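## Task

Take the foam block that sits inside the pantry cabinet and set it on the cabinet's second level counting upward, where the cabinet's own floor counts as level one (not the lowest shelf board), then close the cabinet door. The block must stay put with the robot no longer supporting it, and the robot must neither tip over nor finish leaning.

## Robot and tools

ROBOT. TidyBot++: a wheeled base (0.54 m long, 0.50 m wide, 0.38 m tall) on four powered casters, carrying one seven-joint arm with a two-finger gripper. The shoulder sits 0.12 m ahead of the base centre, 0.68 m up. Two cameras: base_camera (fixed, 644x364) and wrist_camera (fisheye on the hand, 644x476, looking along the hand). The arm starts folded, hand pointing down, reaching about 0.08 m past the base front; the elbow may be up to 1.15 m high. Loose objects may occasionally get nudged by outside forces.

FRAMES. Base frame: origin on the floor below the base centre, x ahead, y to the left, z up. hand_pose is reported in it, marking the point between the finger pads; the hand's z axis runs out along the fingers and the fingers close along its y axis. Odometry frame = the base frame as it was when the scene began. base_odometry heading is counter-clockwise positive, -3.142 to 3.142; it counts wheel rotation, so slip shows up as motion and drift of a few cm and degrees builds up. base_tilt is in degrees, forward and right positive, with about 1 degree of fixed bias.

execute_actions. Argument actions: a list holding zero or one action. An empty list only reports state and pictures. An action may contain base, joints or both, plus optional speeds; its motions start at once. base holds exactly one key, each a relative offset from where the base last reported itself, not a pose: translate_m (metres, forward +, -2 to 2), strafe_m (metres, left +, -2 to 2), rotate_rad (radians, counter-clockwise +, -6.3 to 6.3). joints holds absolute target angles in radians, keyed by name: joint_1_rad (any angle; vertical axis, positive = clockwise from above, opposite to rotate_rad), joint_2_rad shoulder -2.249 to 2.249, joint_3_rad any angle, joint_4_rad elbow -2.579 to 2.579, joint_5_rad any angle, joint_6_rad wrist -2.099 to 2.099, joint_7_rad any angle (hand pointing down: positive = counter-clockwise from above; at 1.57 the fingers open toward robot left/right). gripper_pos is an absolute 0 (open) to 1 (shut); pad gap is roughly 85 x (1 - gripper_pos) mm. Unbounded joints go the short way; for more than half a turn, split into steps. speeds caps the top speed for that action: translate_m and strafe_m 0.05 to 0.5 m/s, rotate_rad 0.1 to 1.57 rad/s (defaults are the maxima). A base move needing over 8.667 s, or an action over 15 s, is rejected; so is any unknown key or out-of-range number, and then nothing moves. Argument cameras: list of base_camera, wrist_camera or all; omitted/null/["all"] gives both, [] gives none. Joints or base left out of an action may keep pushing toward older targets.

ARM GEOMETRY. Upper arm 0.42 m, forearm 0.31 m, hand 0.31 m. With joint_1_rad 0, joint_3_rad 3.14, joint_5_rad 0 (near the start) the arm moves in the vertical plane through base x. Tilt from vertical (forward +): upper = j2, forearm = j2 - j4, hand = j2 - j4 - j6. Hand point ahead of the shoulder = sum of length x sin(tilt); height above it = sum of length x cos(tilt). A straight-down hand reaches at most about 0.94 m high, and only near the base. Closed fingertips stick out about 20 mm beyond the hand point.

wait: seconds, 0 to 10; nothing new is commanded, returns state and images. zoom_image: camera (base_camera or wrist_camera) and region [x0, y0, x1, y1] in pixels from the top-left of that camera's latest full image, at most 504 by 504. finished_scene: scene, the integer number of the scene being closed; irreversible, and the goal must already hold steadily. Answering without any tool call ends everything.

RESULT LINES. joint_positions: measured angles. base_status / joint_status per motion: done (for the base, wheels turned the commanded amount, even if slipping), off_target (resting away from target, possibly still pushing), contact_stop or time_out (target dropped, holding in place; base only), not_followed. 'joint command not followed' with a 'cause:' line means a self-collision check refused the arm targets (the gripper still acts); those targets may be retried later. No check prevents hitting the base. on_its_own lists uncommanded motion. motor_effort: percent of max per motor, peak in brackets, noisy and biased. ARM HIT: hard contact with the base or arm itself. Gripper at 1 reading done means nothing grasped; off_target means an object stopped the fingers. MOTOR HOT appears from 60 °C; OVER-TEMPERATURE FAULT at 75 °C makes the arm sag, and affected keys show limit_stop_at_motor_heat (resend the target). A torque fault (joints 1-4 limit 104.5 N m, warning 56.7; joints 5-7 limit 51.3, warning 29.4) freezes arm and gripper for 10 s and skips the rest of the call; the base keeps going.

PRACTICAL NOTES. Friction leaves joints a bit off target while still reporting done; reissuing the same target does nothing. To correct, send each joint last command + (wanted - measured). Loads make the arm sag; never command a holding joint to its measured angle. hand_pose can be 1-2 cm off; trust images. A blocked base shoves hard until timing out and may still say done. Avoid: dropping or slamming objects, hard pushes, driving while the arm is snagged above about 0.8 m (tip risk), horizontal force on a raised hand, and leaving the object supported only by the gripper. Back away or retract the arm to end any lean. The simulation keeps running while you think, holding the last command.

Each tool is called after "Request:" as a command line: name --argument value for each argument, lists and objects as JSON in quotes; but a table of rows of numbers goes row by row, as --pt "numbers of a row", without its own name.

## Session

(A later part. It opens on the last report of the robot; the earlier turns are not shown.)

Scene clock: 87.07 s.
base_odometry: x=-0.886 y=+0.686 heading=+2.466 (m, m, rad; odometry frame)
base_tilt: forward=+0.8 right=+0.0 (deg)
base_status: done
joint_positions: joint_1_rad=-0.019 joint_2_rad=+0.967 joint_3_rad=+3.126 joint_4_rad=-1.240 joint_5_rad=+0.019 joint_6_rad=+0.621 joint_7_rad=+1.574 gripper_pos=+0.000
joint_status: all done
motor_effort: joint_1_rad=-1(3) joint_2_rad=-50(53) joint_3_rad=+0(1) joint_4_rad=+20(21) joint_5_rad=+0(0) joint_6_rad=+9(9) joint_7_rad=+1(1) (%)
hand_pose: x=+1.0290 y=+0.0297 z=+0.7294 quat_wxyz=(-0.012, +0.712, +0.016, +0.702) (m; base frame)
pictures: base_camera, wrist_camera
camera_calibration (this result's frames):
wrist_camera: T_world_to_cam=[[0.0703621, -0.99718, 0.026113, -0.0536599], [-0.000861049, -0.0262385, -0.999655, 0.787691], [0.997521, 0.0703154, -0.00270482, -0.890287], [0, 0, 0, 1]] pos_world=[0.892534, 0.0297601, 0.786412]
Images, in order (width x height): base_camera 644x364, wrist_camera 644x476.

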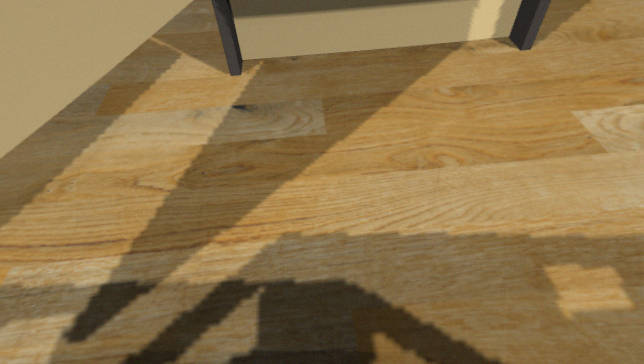

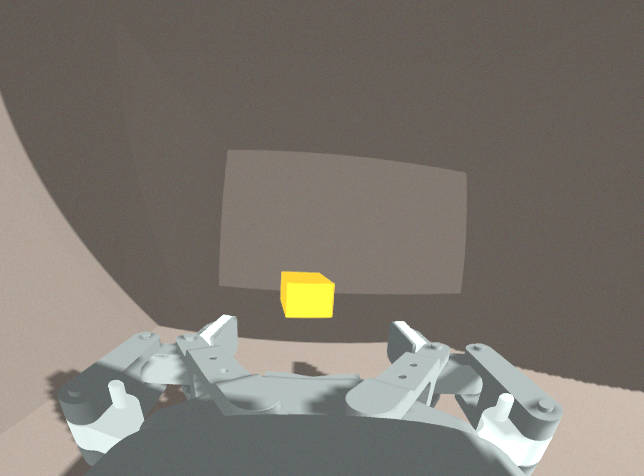

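Request:
execute_actions --actions '[{"base":{"translate_m":0.1},"speeds":{"translate_m":0.1}}]' --cameras '["wrist_camera"]'

Request:
execute_actions --actions '[{"joints":{"gripper_pos":1}}]' --cameras '["wrist_camera"]'

Scene clock: 91.57 s.
base_odometry: x=-0.964 y=+0.748 heading=+2.466 (m, m, rad; odometry frame)
base_tilt: forward=+0.8 right=+0.1 (deg)
base_status: done
joint_positions: joint_1_rad=-0.019 joint_2_rad=+0.967 joint_3_rad=+3.126 joint_4_rad=-1.239 joint_5_rad=+0.019 joint_6_rad=+0.621 joint_7_rad=+1.574 gripper_pos=+0.000
joint_status: not commanded
motor_effort: joint_1_rad=+0(3) joint_2_rad=-51(52) joint_3_rad=+0(1) joint_4_rad=+20(21) joint_5_rad=+0(0) joint_6_rad=+9(9) joint_7_rad=+1(1) (%)
hand_pose: x=+1.0292 y=+0.0298 z=+0.7300 quat_wxyz=(-0.012, +0.712, +0.016, +0.702) (m; base frame)
pictures: wrist_camera
camera_calibration (this result's frames):
wrist_camera: T_world_to_cam=[[0.0704401, -0.997173, 0.0261568, -0.0536942], [0.000212329, -0.0262069, -0.999657, 0.787152], [0.997516, 0.0704215, -0.00163429, -0.89125], [0, 0, 0, 1]] pos_world=[0.892652, 0.0298496, 0.786829]
Images, in order (width x height): wrist_camera 644x476.

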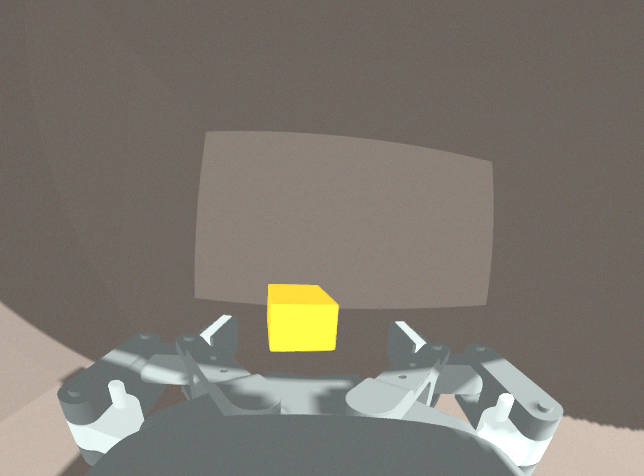

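Scene clock: 92.67 s.
base_odometry: x=-0.964 y=+0.748 heading=+2.466 (m, m, rad; odometry frame)
base_tilt: forward=+0.8 right=+0.1 (deg)
base_status: not commanded
joint_positions: joint_1_rad=-0.019 joint_2_rad=+0.967 joint_3_rad=+3.126 joint_4_rad=-1.239 joint_5_rad=+0.019 joint_6_rad=+0.621 joint_7_rad=+1.574 gripper_pos=+0.999
joint_status: all done
motor_effort: joint_1_rad=-1(1) joint_2_rad=-50(51) joint_3_rad=+0(0) joint_4_rad=+20(20) joint_5_rad=+0(0) joint_6_rad=+9(9) joint_7_rad=+1(1) (%)
hand_pose: x=+1.0292 y=+0.0298 z=+0.7300 quat_wxyz=(-0.012, +0.712, +0.016, +0.702) (m; base frame)
pictures: wrist_camera
camera_calibration (this result's frames):
wrist_camera: T_world_to_cam=[[0.0704401, -0.997173, 0.0261565, -0.0536939], [0.000212348, -0.0262067, -0.999657, 0.787152], [0.997516, 0.0704215, -0.00163425, -0.89125], [0, 0, 0, 1]] pos_world=[0.892652, 0.0298497, 0.786829]
Images, in order (width x height): wrist_camera 644x476.

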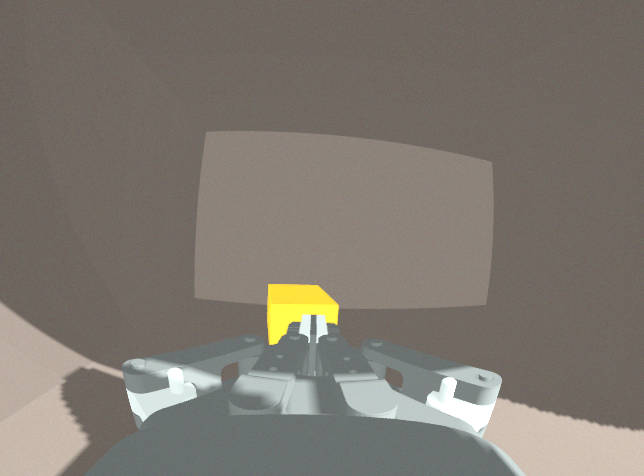

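Request:
execute_actions --actions '[{"joints":{"gripper_pos":0,"joint_1_rad":-0.045}}]' --cameras '[]'

Request:
execute_actions --actions '[{"base":{"translate_m":0.1},"speeds":{"translate_m":0.1}}]' --cameras '["wrist_camera"]'

Request:
execute_actions --actions '[{"joints":{"gripper_pos":1}}]' --cameras '["wrist_camera"]'

Scene clock: 95.70 s.
base_odometry: x=-0.964 y=+0.748 heading=+2.466 (m, m, rad; odometry frame)
base_tilt: forward=+0.8 right=+0.1 (deg)
base_status: not commanded
joint_positions: joint_1_rad=-0.028 joint_2_rad=+0.967 joint_3_rad=+3.126 joint_4_rad=-1.239 joint_5_rad=+0.019 joint_6_rad=+0.621 joint_7_rad=+1.574 gripper_pos=+0.000
joint_status: all done
motor_effort: joint_1_rad=-2(3) joint_2_rad=-50(51) joint_3_rad=+0(1) joint_4_rad=+20(20) joint_5_rad=+0(0) joint_6_rad=+9(9) joint_7_rad=+1(1) (%)
hand_pose: x=+1.0289 y=+0.0374 z=+0.7300 quat_wxyz=(-0.015, +0.712, +0.019, +0.702) (m; base frame)
pictures: none
No camera images: the call's "cameras" was empty. Leave "cameras" out to get every camera's image.

Scene clock: 97.20 s.
base_odometry: x=-1.041 y=+0.810 heading=+2.466 (m, m, rad; odometry frame)
base_tilt: forward=+0.8 right=+0.1 (deg)
base_status: done
joint_positions: joint_1_rad=-0.029 joint_2_rad=+0.968 joint_3_rad=+3.126 joint_4_rad=-1.238 joint_5_rad=+0.019 joint_6_rad=+0.621 joint_7_rad=+1.574 gripper_pos=+0.000
joint_status: not commanded
motor_effort: joint_1_rad=-1(5) joint_2_rad=-49(53) joint_3_rad=+0(2) joint_4_rad=+20(21) joint_5_rad=+0(0) joint_6_rad=+9(10) joint_7_rad=+1(1) (%)
hand_pose: x=+1.0290 y=+0.0388 z=+0.7303 quat_wxyz=(-0.015, +0.711, +0.019, +0.702) (m; base frame)
pictures: wrist_camera
camera_calibration (this result's frames):
wrist_camera: T_world_to_cam=[[0.0801852, -0.996436, 0.0261837, -0.0548682], [0.0011713, -0.0261741, -0.999657, 0.786716], [0.996779, 0.0801883, -0.000931651, -0.891823], [0, 0, 0, 1]] pos_world=[0.892429, 0.0374327, 0.787051]
Images, in order (width x height): wrist_camera 644x476.

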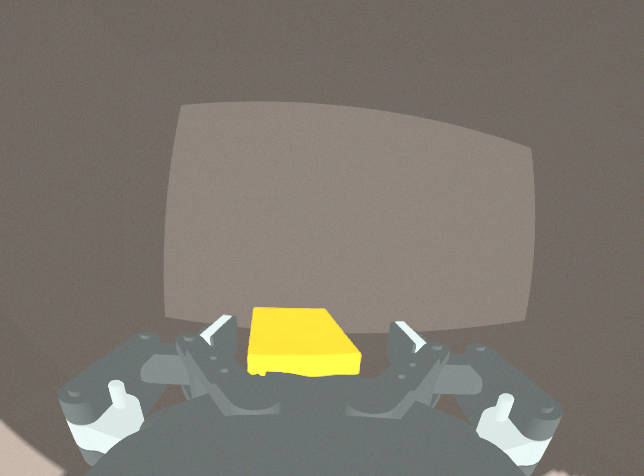

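Scene clock: 98.30 s.
base_odometry: x=-1.041 y=+0.810 heading=+2.466 (m, m, rad; odometry frame)
base_tilt: forward=+0.8 right=+0.1 (deg)
base_status: not commanded
joint_positions: joint_1_rad=-0.029 joint_2_rad=+0.968 joint_3_rad=+3.126 joint_4_rad=-1.238 joint_5_rad=+0.019 joint_6_rad=+0.621 joint_7_rad=+1.574 gripper_pos=+0.416
joint_status: gripper_pos off_target (ended at +0.416, target +1.000)
motor_effort: joint_1_rad=-1(0) joint_2_rad=-50(51) joint_3_rad=+0(1) joint_4_rad=+20(20) joint_5_rad=+1(0) joint_6_rad=+9(9) joint_7_rad=+1(1) (%)
hand_pose: x=+1.0290 y=+0.0388 z=+0.7303 quat_wxyz=(-0.015, +0.711, +0.019, +0.702) (m; base frame)
pictures: wrist_camera
camera_calibration (this result's frames):
wrist_camera: T_world_to_cam=[[0.0801852, -0.996436, 0.0261839, -0.0548684], [0.00117127, -0.0261743, -0.999657, 0.786716], [0.996779, 0.0801884, -0.000931695, -0.891823], [0, 0, 0, 1]] pos_world=[0.892429, 0.0374327, 0.787051]
Images, in order (width x height): wrist_camera 644x476.

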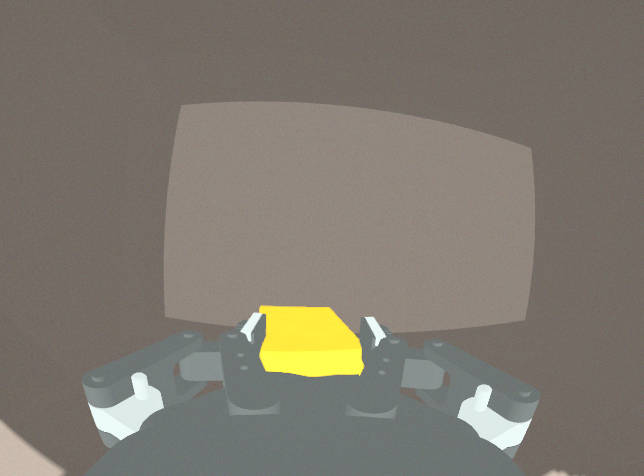

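Request:
execute_actions --actions '[{"joints":{"joint_6_rad":0.72}}]' --cameras '[]'

Request:
execute_actions --actions '[{"base":{"translate_m":-0.52},"speeds":{"translate_m":0.3}}]' --cameras '[]'

Request:
execute_actions --actions '[{"joints":{"joint_2_rad":1.47,"joint_4_rad":-0.86,"joint_6_rad":0.84}}]'

Scene clock: 101.53 s.
base_odometry: x=-1.041 y=+0.810 heading=+2.466 (m, m, rad; odometry frame)
base_tilt: forward=+0.8 right=+0.1 (deg)
base_status: not commanded
joint_positions: joint_1_rad=-0.029 joint_2_rad=+0.970 joint_3_rad=+3.126 joint_4_rad=-1.238 joint_5_rad=+0.019 joint_6_rad=+0.683 joint_7_rad=+1.574 gripper_pos=+0.416
joint_status: all done
motor_effort: joint_1_rad=-1(1) joint_2_rad=-52(53) joint_3_rad=+0(0) joint_4_rad=+20(22) joint_5_rad=+0(0) joint_6_rad=+10(10) joint_7_rad=+1(1) (%)
hand_pose: x=+1.0288 y=+0.0388 z=+0.7478 quat_wxyz=(-0.016, +0.690, +0.019, +0.723) (m; base frame)
pictures: none
No camera images: the call's "cameras" was empty. Leave "cameras" out to get every camera's image.

Scene clock: 104.30 s.
base_odometry: x=-0.635 y=+0.485 heading=+2.466 (m, m, rad; odometry frame)
base_tilt: forward=+0.8 right=+0.1 (deg)
base_status: done
joint_positions: joint_1_rad=-0.032 joint_2_rad=+0.971 joint_3_rad=+3.126 joint_4_rad=-1.236 joint_5_rad=+0.019 joint_6_rad=+0.683 joint_7_rad=+1.574 gripper_pos=+0.416
joint_status: not commanded
motor_effort: joint_1_rad=-1(5) joint_2_rad=-51(54) joint_3_rad=+0(2) joint_4_rad=+20(21) joint_5_rad=+0(1) joint_6_rad=+10(10) joint_7_rad=+1(1) (%)
hand_pose: x=+1.0290 y=+0.0418 z=+0.7472 quat_wxyz=(-0.017, +0.690, +0.020, +0.723) (m; base frame)
pictures: none
No camera images: the call's "cameras" was empty. Leave "cameras" out to get every camera's image.

Scene clock: 106.27 s.
base_odometry: x=-0.635 y=+0.485 heading=+2.466 (m, m, rad; odometry frame)
base_tilt: forward=+0.8 right=+0.1 (deg)
base_status: not commanded
joint_positions: joint_1_rad=-0.032 joint_2_rad=+1.476 joint_3_rad=+3.126 joint_4_rad=-0.883 joint_5_rad=+0.019 joint_6_rad=+0.797 joint_7_rad=+1.574 gripper_pos=+0.416
joint_status: all done
motor_effort: joint_1_rad=-1(1) joint_2_rad=-56(61) joint_3_rad=+0(0) joint_4_rad=+19(21) joint_5_rad=+0(0) joint_6_rad=+10(11) joint_7_rad=+1(1) (%)
hand_pose: x=+1.0699 y=+0.0406 z=+0.5016 quat_wxyz=(-0.017, +0.704, +0.017, +0.710) (m; base frame)
pictures: base_camera, wrist_camera
camera_calibration (this result's frames):
wrist_camera: T_world_to_cam=[[0.077811, -0.996721, 0.0222158, -0.0457374], [0.0223937, -0.0205304, -0.999538, 0.535097], [0.996717, 0.0782726, 0.0207228, -0.943642], [0, 0, 0, 1]] pos_world=[0.93212, 0.0392597, 0.555421]
Images, in order (width x height): base_camera 644x364, wrist_camera 644x476.

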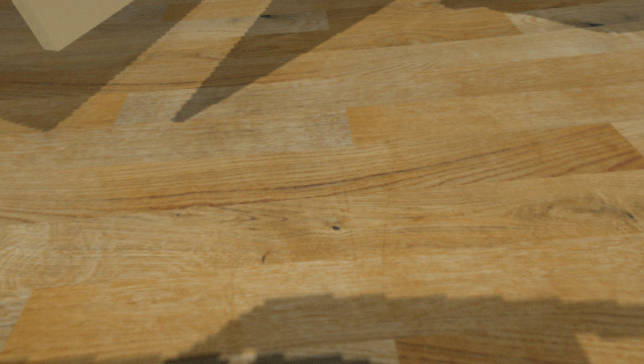

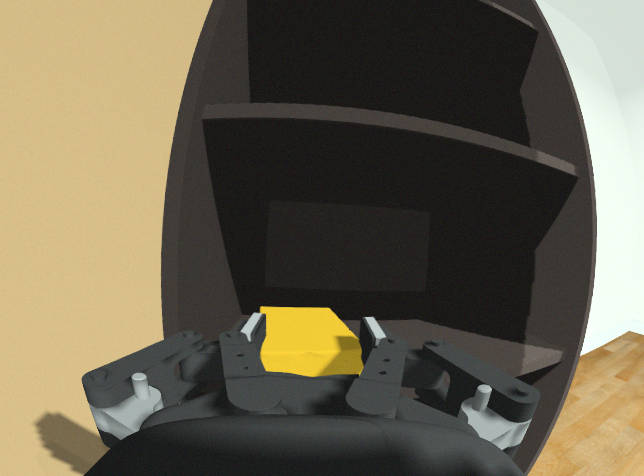

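Request:
execute_actions --actions '[{"base":{"translate_m":0.27},"speeds":{"translate_m":0.12}}]'

Scene clock: 109.87 s.
base_odometry: x=-0.846 y=+0.654 heading=+2.466 (m, m, rad; odometry frame)
base_tilt: forward=+0.8 right=+0.1 (deg)
base_status: done
joint_positions: joint_1_rad=-0.032 joint_2_rad=+1.476 joint_3_rad=+3.126 joint_4_rad=-0.881 joint_5_rad=+0.019 joint_6_rad=+0.797 joint_7_rad=+1.574 gripper_pos=+0.416
joint_status: not commanded
motor_effort: joint_1_rad=-1(4) joint_2_rad=-56(57) joint_3_rad=+0(1) joint_4_rad=+19(20) joint_5_rad=+0(0) joint_6_rad=+10(10) joint_7_rad=+1(1) (%)
hand_pose: x=+1.0703 y=+0.0407 z=+0.5028 quat_wxyz=(-0.017, +0.703, +0.017, +0.711) (m; base frame)
pictures: base_camera, wrist_camera
camera_calibration (this result's frames):
wrist_camera: T_world_to_cam=[[0.0777955, -0.996719, 0.0223197, -0.0457701], [0.0248349, -0.0204432, -0.999483, 0.533687], [0.99666, 0.0783096, 0.023163, -0.945316], [0, 0, 0, 1]] pos_world=[0.932465, 0.0393176, 0.556328]
Images, in order (width x height): base_camera 644x364, wrist_camera 644x476.

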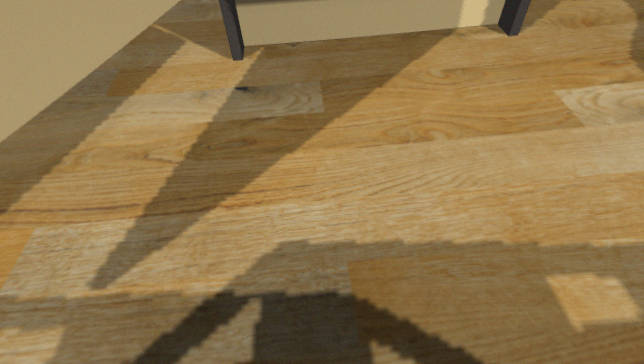

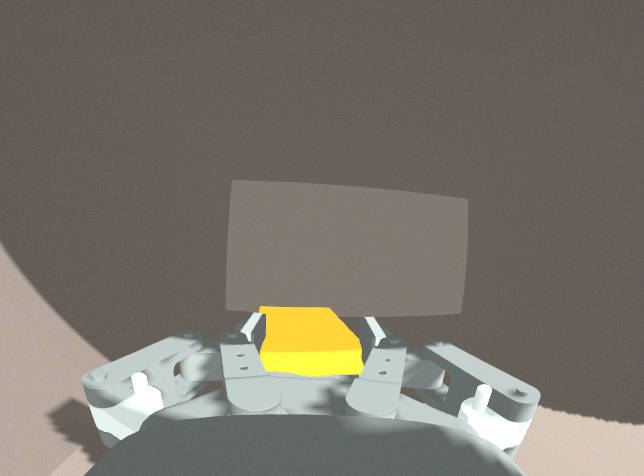

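Request:
execute_actions --actions '[{"joints":{"joint_6_rad":0.76}}]' --cameras '[]'

Request:
execute_actions --actions '[{"joints":{"gripper_pos":0}}]' --cameras '["wrist_camera"]'

Request:
execute_actions --actions '[{"base":{"translate_m":-0.6}}]'

Scene clock: 111.90 s.
base_odometry: x=-0.846 y=+0.654 heading=+2.466 (m, m, rad; odometry frame)
base_tilt: forward=+0.8 right=+0.1 (deg)
base_status: not commanded
joint_positions: joint_1_rad=-0.032 joint_2_rad=+1.476 joint_3_rad=+3.126 joint_4_rad=-0.881 joint_5_rad=+0.019 joint_6_rad=+0.791 joint_7_rad=+1.574 gripper_pos=+0.416
joint_status: all done
motor_effort: joint_1_rad=-2(1) joint_2_rad=-55(58) joint_3_rad=-1(0) joint_4_rad=+19(19) joint_5_rad=-1(0) joint_6_rad=+10(9) joint_7_rad=+1(1) (%)
hand_pose: x=+1.0703 y=+0.0407 z=+0.5010 quat_wxyz=(-0.017, +0.705, +0.017, +0.709) (m; base frame)
pictures: none
No camera images: the call's "cameras" was empty. Leave "cameras" out to get every camera's image.

Scene clock: 113.00 s.
base_odometry: x=-0.846 y=+0.654 heading=+2.466 (m, m, rad; odometry frame)
base_tilt: forward=+0.8 right=+0.1 (deg)
base_status: not commanded
joint_positions: joint_1_rad=-0.032 joint_2_rad=+1.476 joint_3_rad=+3.126 joint_4_rad=-0.881 joint_5_rad=+0.019 joint_6_rad=+0.791 joint_7_rad=+1.574 gripper_pos=+0.000
joint_status: all done
motor_effort: joint_1_rad=+0(1) joint_2_rad=-55(57) joint_3_rad=+0(0) joint_4_rad=+18(19) joint_5_rad=+0(0) joint_6_rad=+9(10) joint_7_rad=+1(1) (%)
hand_pose: x=+1.0703 y=+0.0407 z=+0.5010 quat_wxyz=(-0.017, +0.705, +0.017, +0.709) (m; base frame)
pictures: wrist_camera
camera_calibration (this result's frames):
wrist_camera: T_world_to_cam=[[0.0779351, -0.996712, 0.0221448, -0.0457889], [0.0190937, -0.020716, -0.999603, 0.538114], [0.996776, 0.078327, 0.0174164, -0.942534], [0, 0, 0, 1]] pos_world=[0.932789, 0.0393351, 0.55533]
Images, in order (width x height): wrist_camera 644x476.

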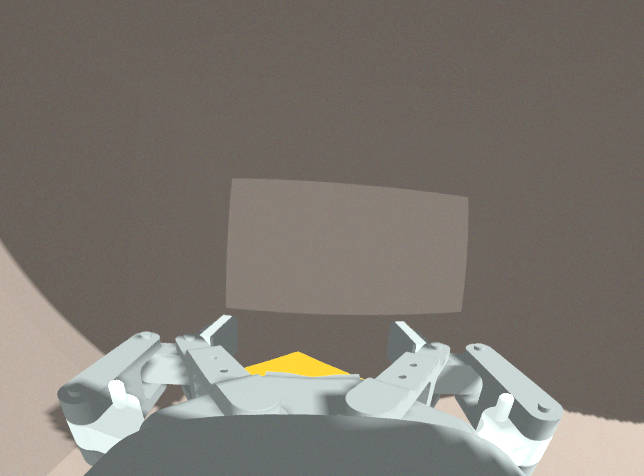

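Scene clock: 115.73 s.
base_odometry: x=-0.378 y=+0.279 heading=+2.465 (m, m, rad; odometry frame)
base_tilt: forward=+0.8 right=+0.1 (deg)
base_status: done
joint_positions: joint_1_rad=-0.037 joint_2_rad=+1.476 joint_3_rad=+3.126 joint_4_rad=-0.877 joint_5_rad=+0.019 joint_6_rad=+0.791 joint_7_rad=+1.574 gripper_pos=+0.000
joint_status: not commanded
motor_effort: joint_1_rad=+0(4) joint_2_rad=-55(57) joint_3_rad=+0(1) joint_4_rad=+19(19) joint_5_rad=+0(1) joint_6_rad=+9(10) joint_7_rad=+1(1) (%)
hand_pose: x=+1.0712 y=+0.0446 z=+0.5035 quat_wxyz=(-0.018, +0.703, +0.018, +0.710) (m; base frame)
pictures: base_camera, wrist_camera
camera_calibration (this result's frames):
wrist_camera: T_world_to_cam=[[0.081877, -0.996392, 0.0223522, -0.0463329], [0.0238849, -0.0204593, -0.999505, 0.535501], [0.996356, 0.0823703, 0.0221236, -0.945844], [0, 0, 0, 1]] pos_world=[0.933401, 0.0426997, 0.557197]
Images, in order (width x height): base_camera 644x364, wrist_camera 644x476.

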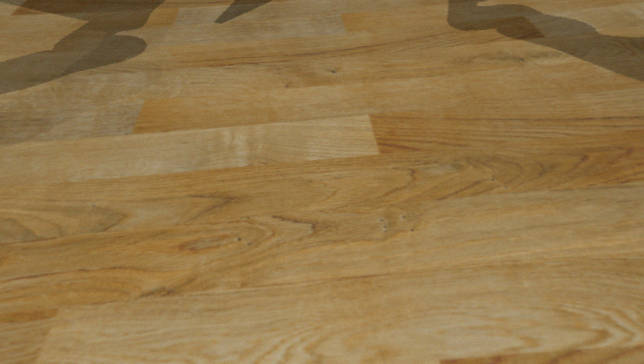

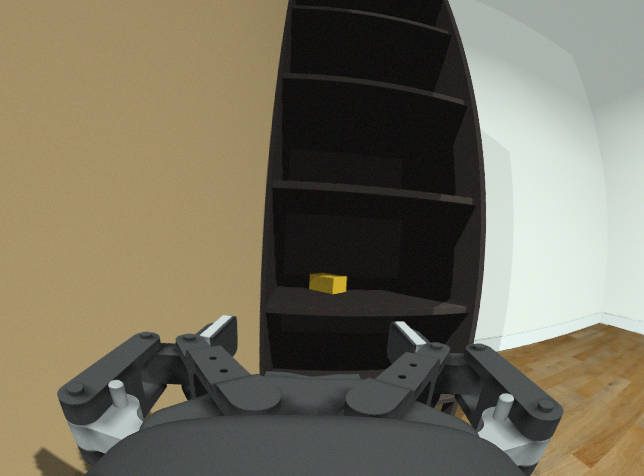

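Request:
execute_actions --actions '[{"base":{"translate_m":-0.2},"joints":{"gripper_pos":1,"joint_1_rad":0}}]' --cameras '[]'

Request:
execute_actions --actions '[{"base":{"strafe_m":0.6}}]' --cameras '[]'

Request:
execute_actions --actions '[{"base":{"translate_m":0.35}}]'

Scene clock: 119.83 s.
base_odometry: x=-0.222 y=+0.153 heading=+2.464 (m, m, rad; odometry frame)
base_tilt: forward=+0.8 right=+0.1 (deg)
base_status: done
joint_positions: joint_1_rad=-0.011 joint_2_rad=+1.476 joint_3_rad=+3.126 joint_4_rad=-0.876 joint_5_rad=+0.019 joint_6_rad=+0.791 joint_7_rad=+1.574 gripper_pos=+0.999
joint_status: all done
motor_effort: joint_1_rad=-1(5) joint_2_rad=-56(58) joint_3_rad=+0(1) joint_4_rad=+18(20) joint_5_rad=+0(0) joint_6_rad=+9(9) joint_7_rad=+1(1) (%)
hand_pose: x=+1.0721 y=+0.0207 z=+0.5038 quat_wxyz=(-0.009, +0.703, +0.010, +0.711) (m; base frame)
pictures: none
No camera images: the call's "cameras" was empty. Leave "cameras" out to get every camera's image.

Scene clock: 122.43 s.
base_odometry: x=-0.598 y=-0.315 heading=+2.465 (m, m, rad; odometry frame)
base_tilt: forward=+0.8 right=+0.0 (deg)
base_status: done
joint_positions: joint_1_rad=-0.002 joint_2_rad=+1.476 joint_3_rad=+3.126 joint_4_rad=-0.876 joint_5_rad=+0.019 joint_6_rad=+0.791 joint_7_rad=+1.574 gripper_pos=+0.999
joint_status: not commanded
motor_effort: joint_1_rad=-1(3) joint_2_rad=-56(56) joint_3_rad=+0(1) joint_4_rad=+18(19) joint_5_rad=+0(1) joint_6_rad=+9(9) joint_7_rad=+1(1) (%)
hand_pose: x=+1.0723 y=+0.0120 z=+0.5038 quat_wxyz=(-0.006, +0.703, +0.006, +0.711) (m; base frame)
pictures: none
No camera images: the call's "cameras" was empty. Leave "cameras" out to get every camera's image.

Scene clock: 124.50 s.
base_odometry: x=-0.871 y=-0.096 heading=+2.465 (m, m, rad; odometry frame)
base_tilt: forward=+0.8 right=+0.1 (deg)
base_status: done
joint_positions: joint_1_rad=-0.002 joint_2_rad=+1.476 joint_3_rad=+3.126 joint_4_rad=-0.875 joint_5_rad=+0.019 joint_6_rad=+0.791 joint_7_rad=+1.574 gripper_pos=+0.999
joint_status: not commanded
motor_effort: joint_1_rad=-1(1) joint_2_rad=-55(58) joint_3_rad=+0(1) joint_4_rad=+18(20) joint_5_rad=+1(0) joint_6_rad=+9(10) joint_7_rad=+1(1) (%)
hand_pose: x=+1.0726 y=+0.0120 z=+0.5045 quat_wxyz=(-0.006, +0.703, +0.006, +0.711) (m; base frame)
pictures: base_camera, wrist_camera
camera_calibration (this result's frames):
wrist_camera: T_world_to_cam=[[0.0476295, -0.998613, 0.0224307, -0.0422857], [0.0249585, -0.0212593, -0.999462, 0.534593], [0.998553, 0.0481637, 0.0239113, -0.94738], [0, 0, 0, 1]] pos_world=[0.93468, 0.0147674, 0.557907]
Images, in order (width x height): base_camera 644x364, wrist_camera 644x476.

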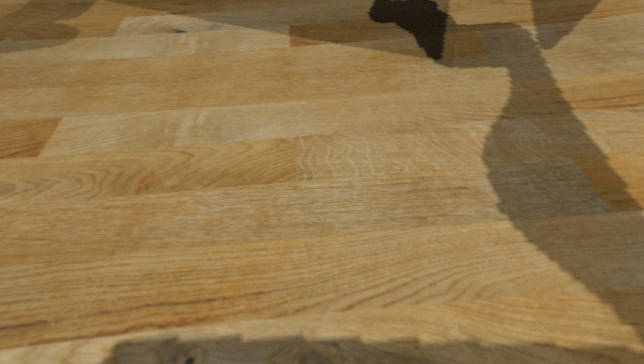

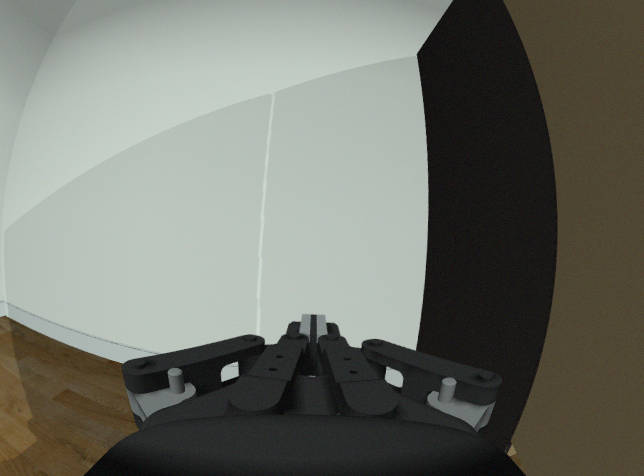

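Request:
execute_actions --actions '[{"base":{"strafe_m":-0.5},"speeds":{"strafe_m":0.12}}]'

Scene clock: 130.30 s.
base_odometry: x=-0.558 y=+0.295 heading=+2.466 (m, m, rad; odometry frame)
base_tilt: forward=+0.8 right=+0.1 (deg)
base_status: done
joint_positions: joint_1_rad=-0.003 joint_2_rad=+1.476 joint_3_rad=+3.125 joint_4_rad=-0.875 joint_5_rad=+0.019 joint_6_rad=+0.791 joint_7_rad=+1.574 gripper_pos=+0.999
joint_status: not commanded
motor_effort: joint_1_rad=-1(6) joint_2_rad=-56(60) joint_3_rad=-1(3) joint_4_rad=+18(23) joint_5_rad=+0(2) joint_6_rad=+9(10) joint_7_rad=+1(1) (%)
hand_pose: x=+1.0725 y=+0.0130 z=+0.5042 quat_wxyz=(-0.007, +0.703, +0.006, +0.711) (m; base frame)
pictures: base_camera, wrist_camera
camera_calibration (this result's frames):
wrist_camera: T_world_to_cam=[[0.048515, -0.998595, 0.0212976, -0.0416248], [0.0246438, -0.0201195, -0.999494, 0.534685], [0.998518, 0.0490153, 0.0236331, -0.947184], [0, 0, 0, 1]] pos_world=[0.934623, 0.0156178, 0.557686]
Images, in order (width x height): base_camera 644x364, wrist_camera 644x476.

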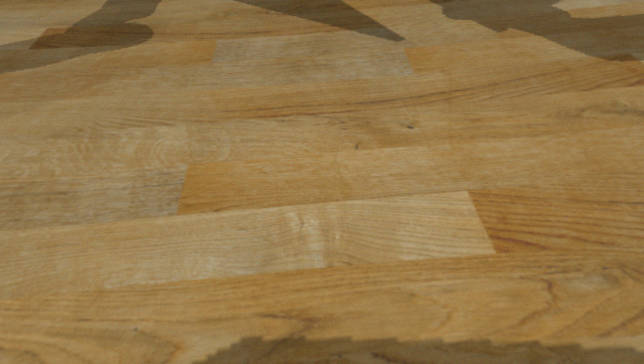

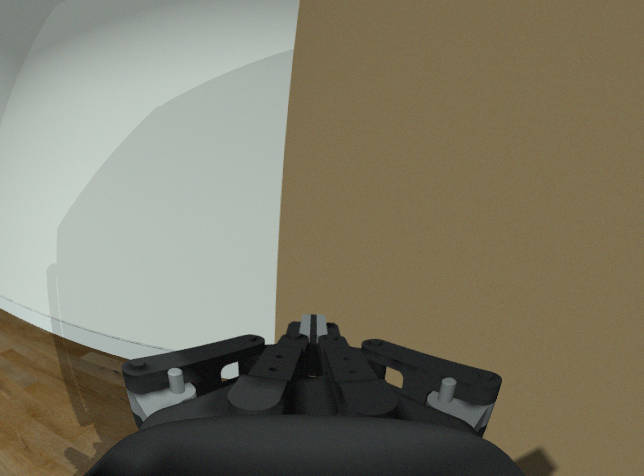

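Request:
execute_actions --actions '[{"base":{"strafe_m":-0.3},"speeds":{"strafe_m":0.12}}]'

Request:
execute_actions --actions '[{"base":{"translate_m":0.15},"speeds":{"translate_m":0.07}}]'

Scene clock: 134.70 s.
base_odometry: x=-0.371 y=+0.529 heading=+2.466 (m, m, rad; odometry frame)
base_tilt: forward=+0.8 right=+0.1 (deg)
base_status: done
joint_positions: joint_1_rad=-0.002 joint_2_rad=+1.476 joint_3_rad=+3.125 joint_4_rad=-0.875 joint_5_rad=+0.020 joint_6_rad=+0.791 joint_7_rad=+1.574 gripper_pos=+0.999
joint_status: not commanded
motor_effort: joint_1_rad=-1(7) joint_2_rad=-55(59) joint_3_rad=+0(1) joint_4_rad=+18(22) joint_5_rad=+0(5) joint_6_rad=+10(10) joint_7_rad=+1(1) (%)
hand_pose: x=+1.0725 y=+0.0119 z=+0.5043 quat_wxyz=(-0.006, +0.703, +0.006, +0.711) (m; base frame)
pictures: base_camera, wrist_camera
camera_calibration (this result's frames):
wrist_camera: T_world_to_cam=[[0.047535, -0.998636, 0.0215939, -0.0418631], [0.0246847, -0.0204373, -0.999486, 0.534664], [0.998565, 0.0480436, 0.0236796, -0.947215], [0, 0, 0, 1]] pos_world=[0.934647, 0.0146286, 0.557723]
Images, in order (width x height): base_camera 644x364, wrist_camera 644x476.

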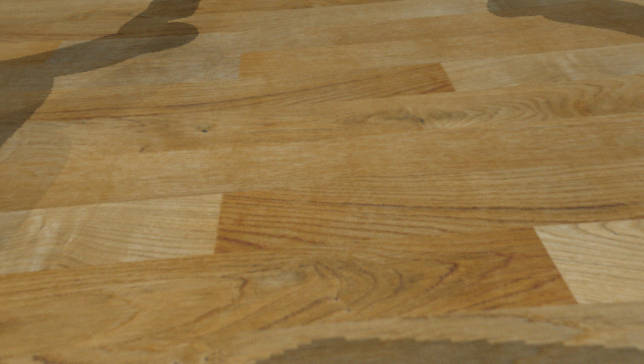

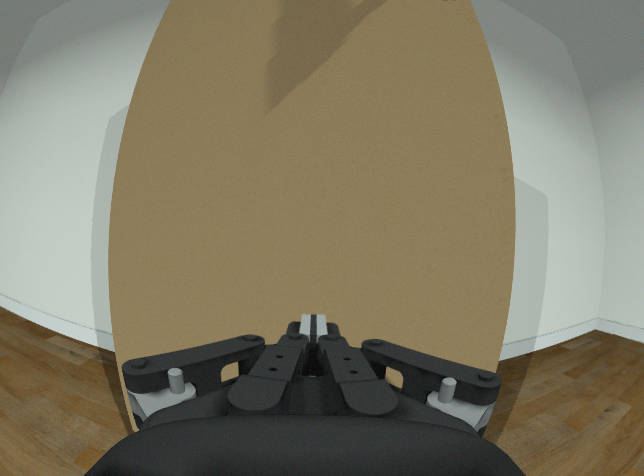

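Scene clock: 137.37 s.
base_odometry: x=-0.488 y=+0.623 heading=+2.465 (m, m, rad; odometry frame)
base_tilt: forward=+0.8 right=+0.1 (deg)
base_status: done
joint_positions: joint_1_rad=-0.002 joint_2_rad=+1.476 joint_3_rad=+3.125 joint_4_rad=-0.875 joint_5_rad=+0.020 joint_6_rad=+0.791 joint_7_rad=+1.574 gripper_pos=+0.999
joint_status: not commanded
motor_effort: joint_1_rad=-1(1) joint_2_rad=-55(58) joint_3_rad=+0(1) joint_4_rad=+18(20) joint_5_rad=+1(0) joint_6_rad=+9(10) joint_7_rad=+1(1) (%)
hand_pose: x=+1.0725 y=+0.0119 z=+0.5043 quat_wxyz=(-0.006, +0.703, +0.006, +0.711) (m; base frame)
pictures: base_camera, wrist_camera
camera_calibration (this result's frames):
wrist_camera: T_world_to_cam=[[0.0475321, -0.998636, 0.0215969, -0.0418639], [0.0247461, -0.0204374, -0.999485, 0.534628], [0.998563, 0.048042, 0.0237409, -0.947262], [0, 0, 0, 1]] pos_world=[0.934661, 0.014628, 0.557745]
Images, in order (width x height): base_camera 644x364, wrist_camera 644x476.

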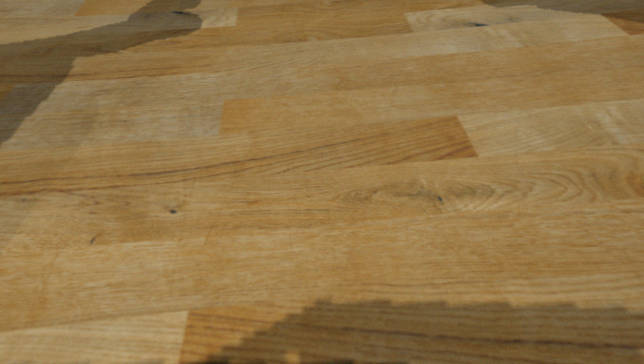

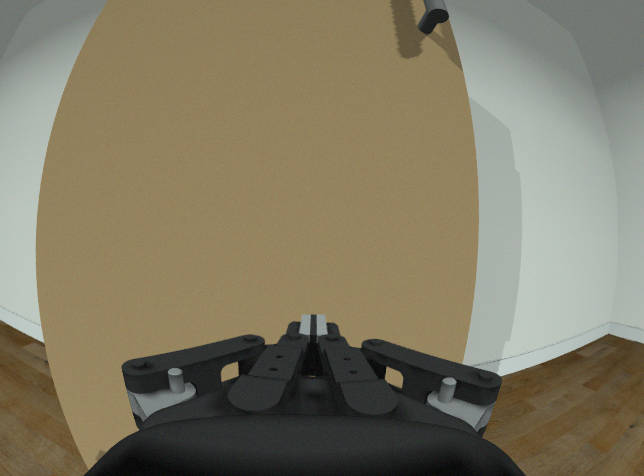

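Request:
execute_actions --actions '[{"base":{"translate_m":0.08},"speeds":{"translate_m":0.05}}]'

Scene clock: 140.53 s.
base_odometry: x=-0.550 y=+0.673 heading=+2.465 (m, m, rad; odometry frame)
base_tilt: forward=+0.8 right=+0.1 (deg)
base_status: done
joint_positions: joint_1_rad=+0.000 joint_2_rad=+1.470 joint_3_rad=+3.125 joint_4_rad=-0.898 joint_5_rad=+0.020 joint_6_rad=+0.800 joint_7_rad=+1.574 gripper_pos=+0.999
joint_status: not commanded
motor_effort: joint_1_rad=+0(5) joint_2_rad=-55(61) joint_3_rad=+0(1) joint_4_rad=+26(31) joint_5_rad=+0(2) joint_6_rad=+3(9) joint_7_rad=+1(1) (%)
hand_pose: x=+1.0684 y=+0.0109 z=+0.5000 quat_wxyz=(-0.006, +0.706, +0.006, +0.708) (m; base frame)
pictures: base_camera, wrist_camera
camera_calibration (this result's frames):
wrist_camera: T_world_to_cam=[[0.0468541, -0.998679, 0.021074, -0.0415866], [0.0153614, -0.0203743, -0.999674, 0.540524], [0.998784, 0.0471626, 0.0143865, -0.938501], [0, 0, 0, 1]] pos_world=[0.931005, 0.0137433, 0.554726]
Images, in order (width x height): base_camera 644x364, wrist_camera 644x476.

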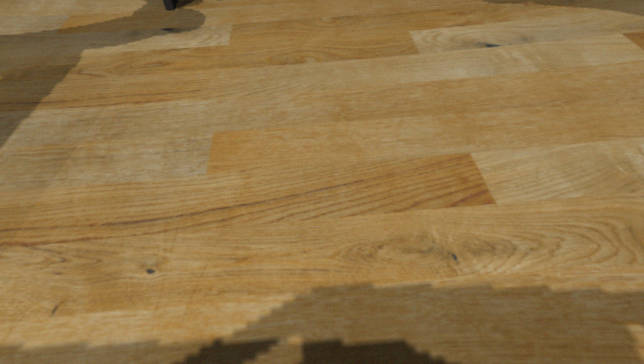

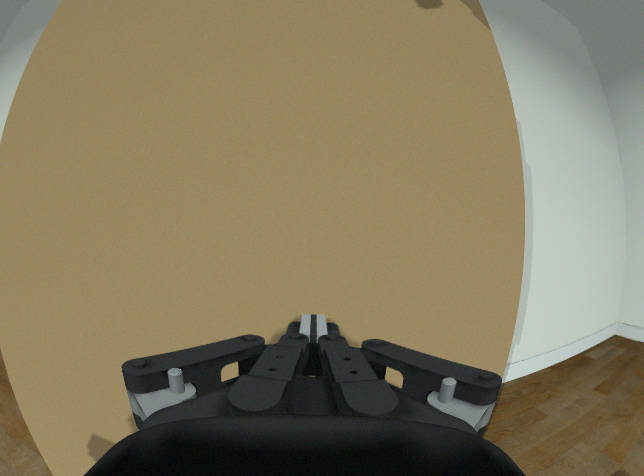

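Pressing against the closed door. Back off and check.

Request:
execute_actions --actions '[{"base":{"translate_m":-0.3},"joints":{"joint_1_rad":0.25,"joint_2_rad":1.2}}]'

Scene clock: 143.33 s.
base_odometry: x=-0.316 y=+0.485 heading=+2.466 (m, m, rad; odometry frame)
base_tilt: forward=+0.8 right=+0.1 (deg)
base_status: done
joint_positions: joint_1_rad=+0.260 joint_2_rad=+1.192 joint_3_rad=+3.125 joint_4_rad=-0.861 joint_5_rad=+0.020 joint_6_rad=+0.795 joint_7_rad=+1.574 gripper_pos=+0.999
joint_status: all done
motor_effort: joint_1_rad=+0(7) joint_2_rad=-56(61) joint_3_rad=+0(2) joint_4_rad=+21(25) joint_5_rad=+0(1) joint_6_rad=+9(10) joint_7_rad=+1(1) (%)
hand_pose: x=+1.0546 y=-0.2386 z=+0.7880 quat_wxyz=(+0.100, +0.584, -0.070, +0.803) (m; base frame)
pictures: base_camera, wrist_camera
camera_calibration (this result's frames):
wrist_camera: T_world_to_cam=[[-0.221106, -0.974653, 0.034107, -0.0181385], [0.304934, -0.102311, -0.946862, 0.457017], [0.926352, -0.198957, 0.319826, -1.14016], [0, 0, 0, 1]] pos_world=[0.912821, -0.197764, 0.798004]
Images, in order (width x height): base_camera 644x364, wrist_camera 644x476.

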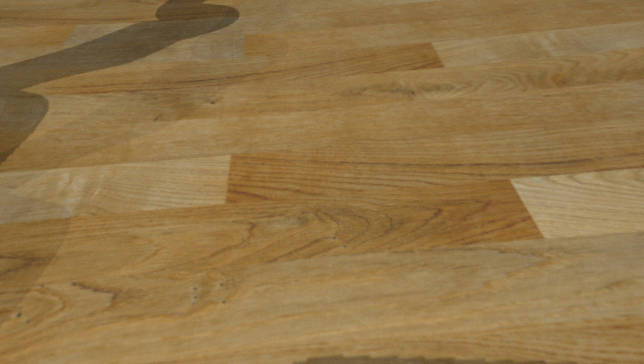

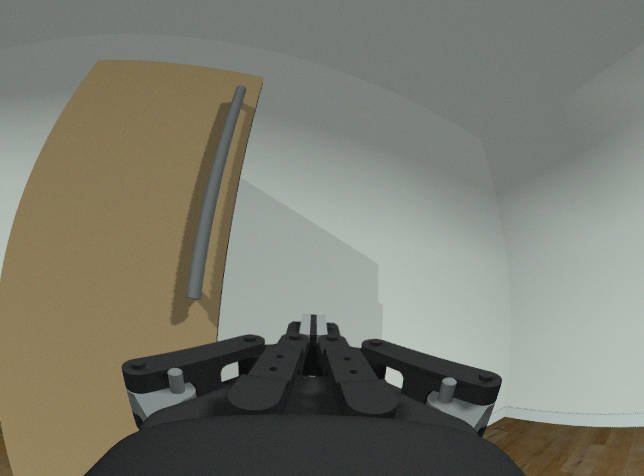

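Request:
finished_scene --scene 1

The scene is finished: the task was done.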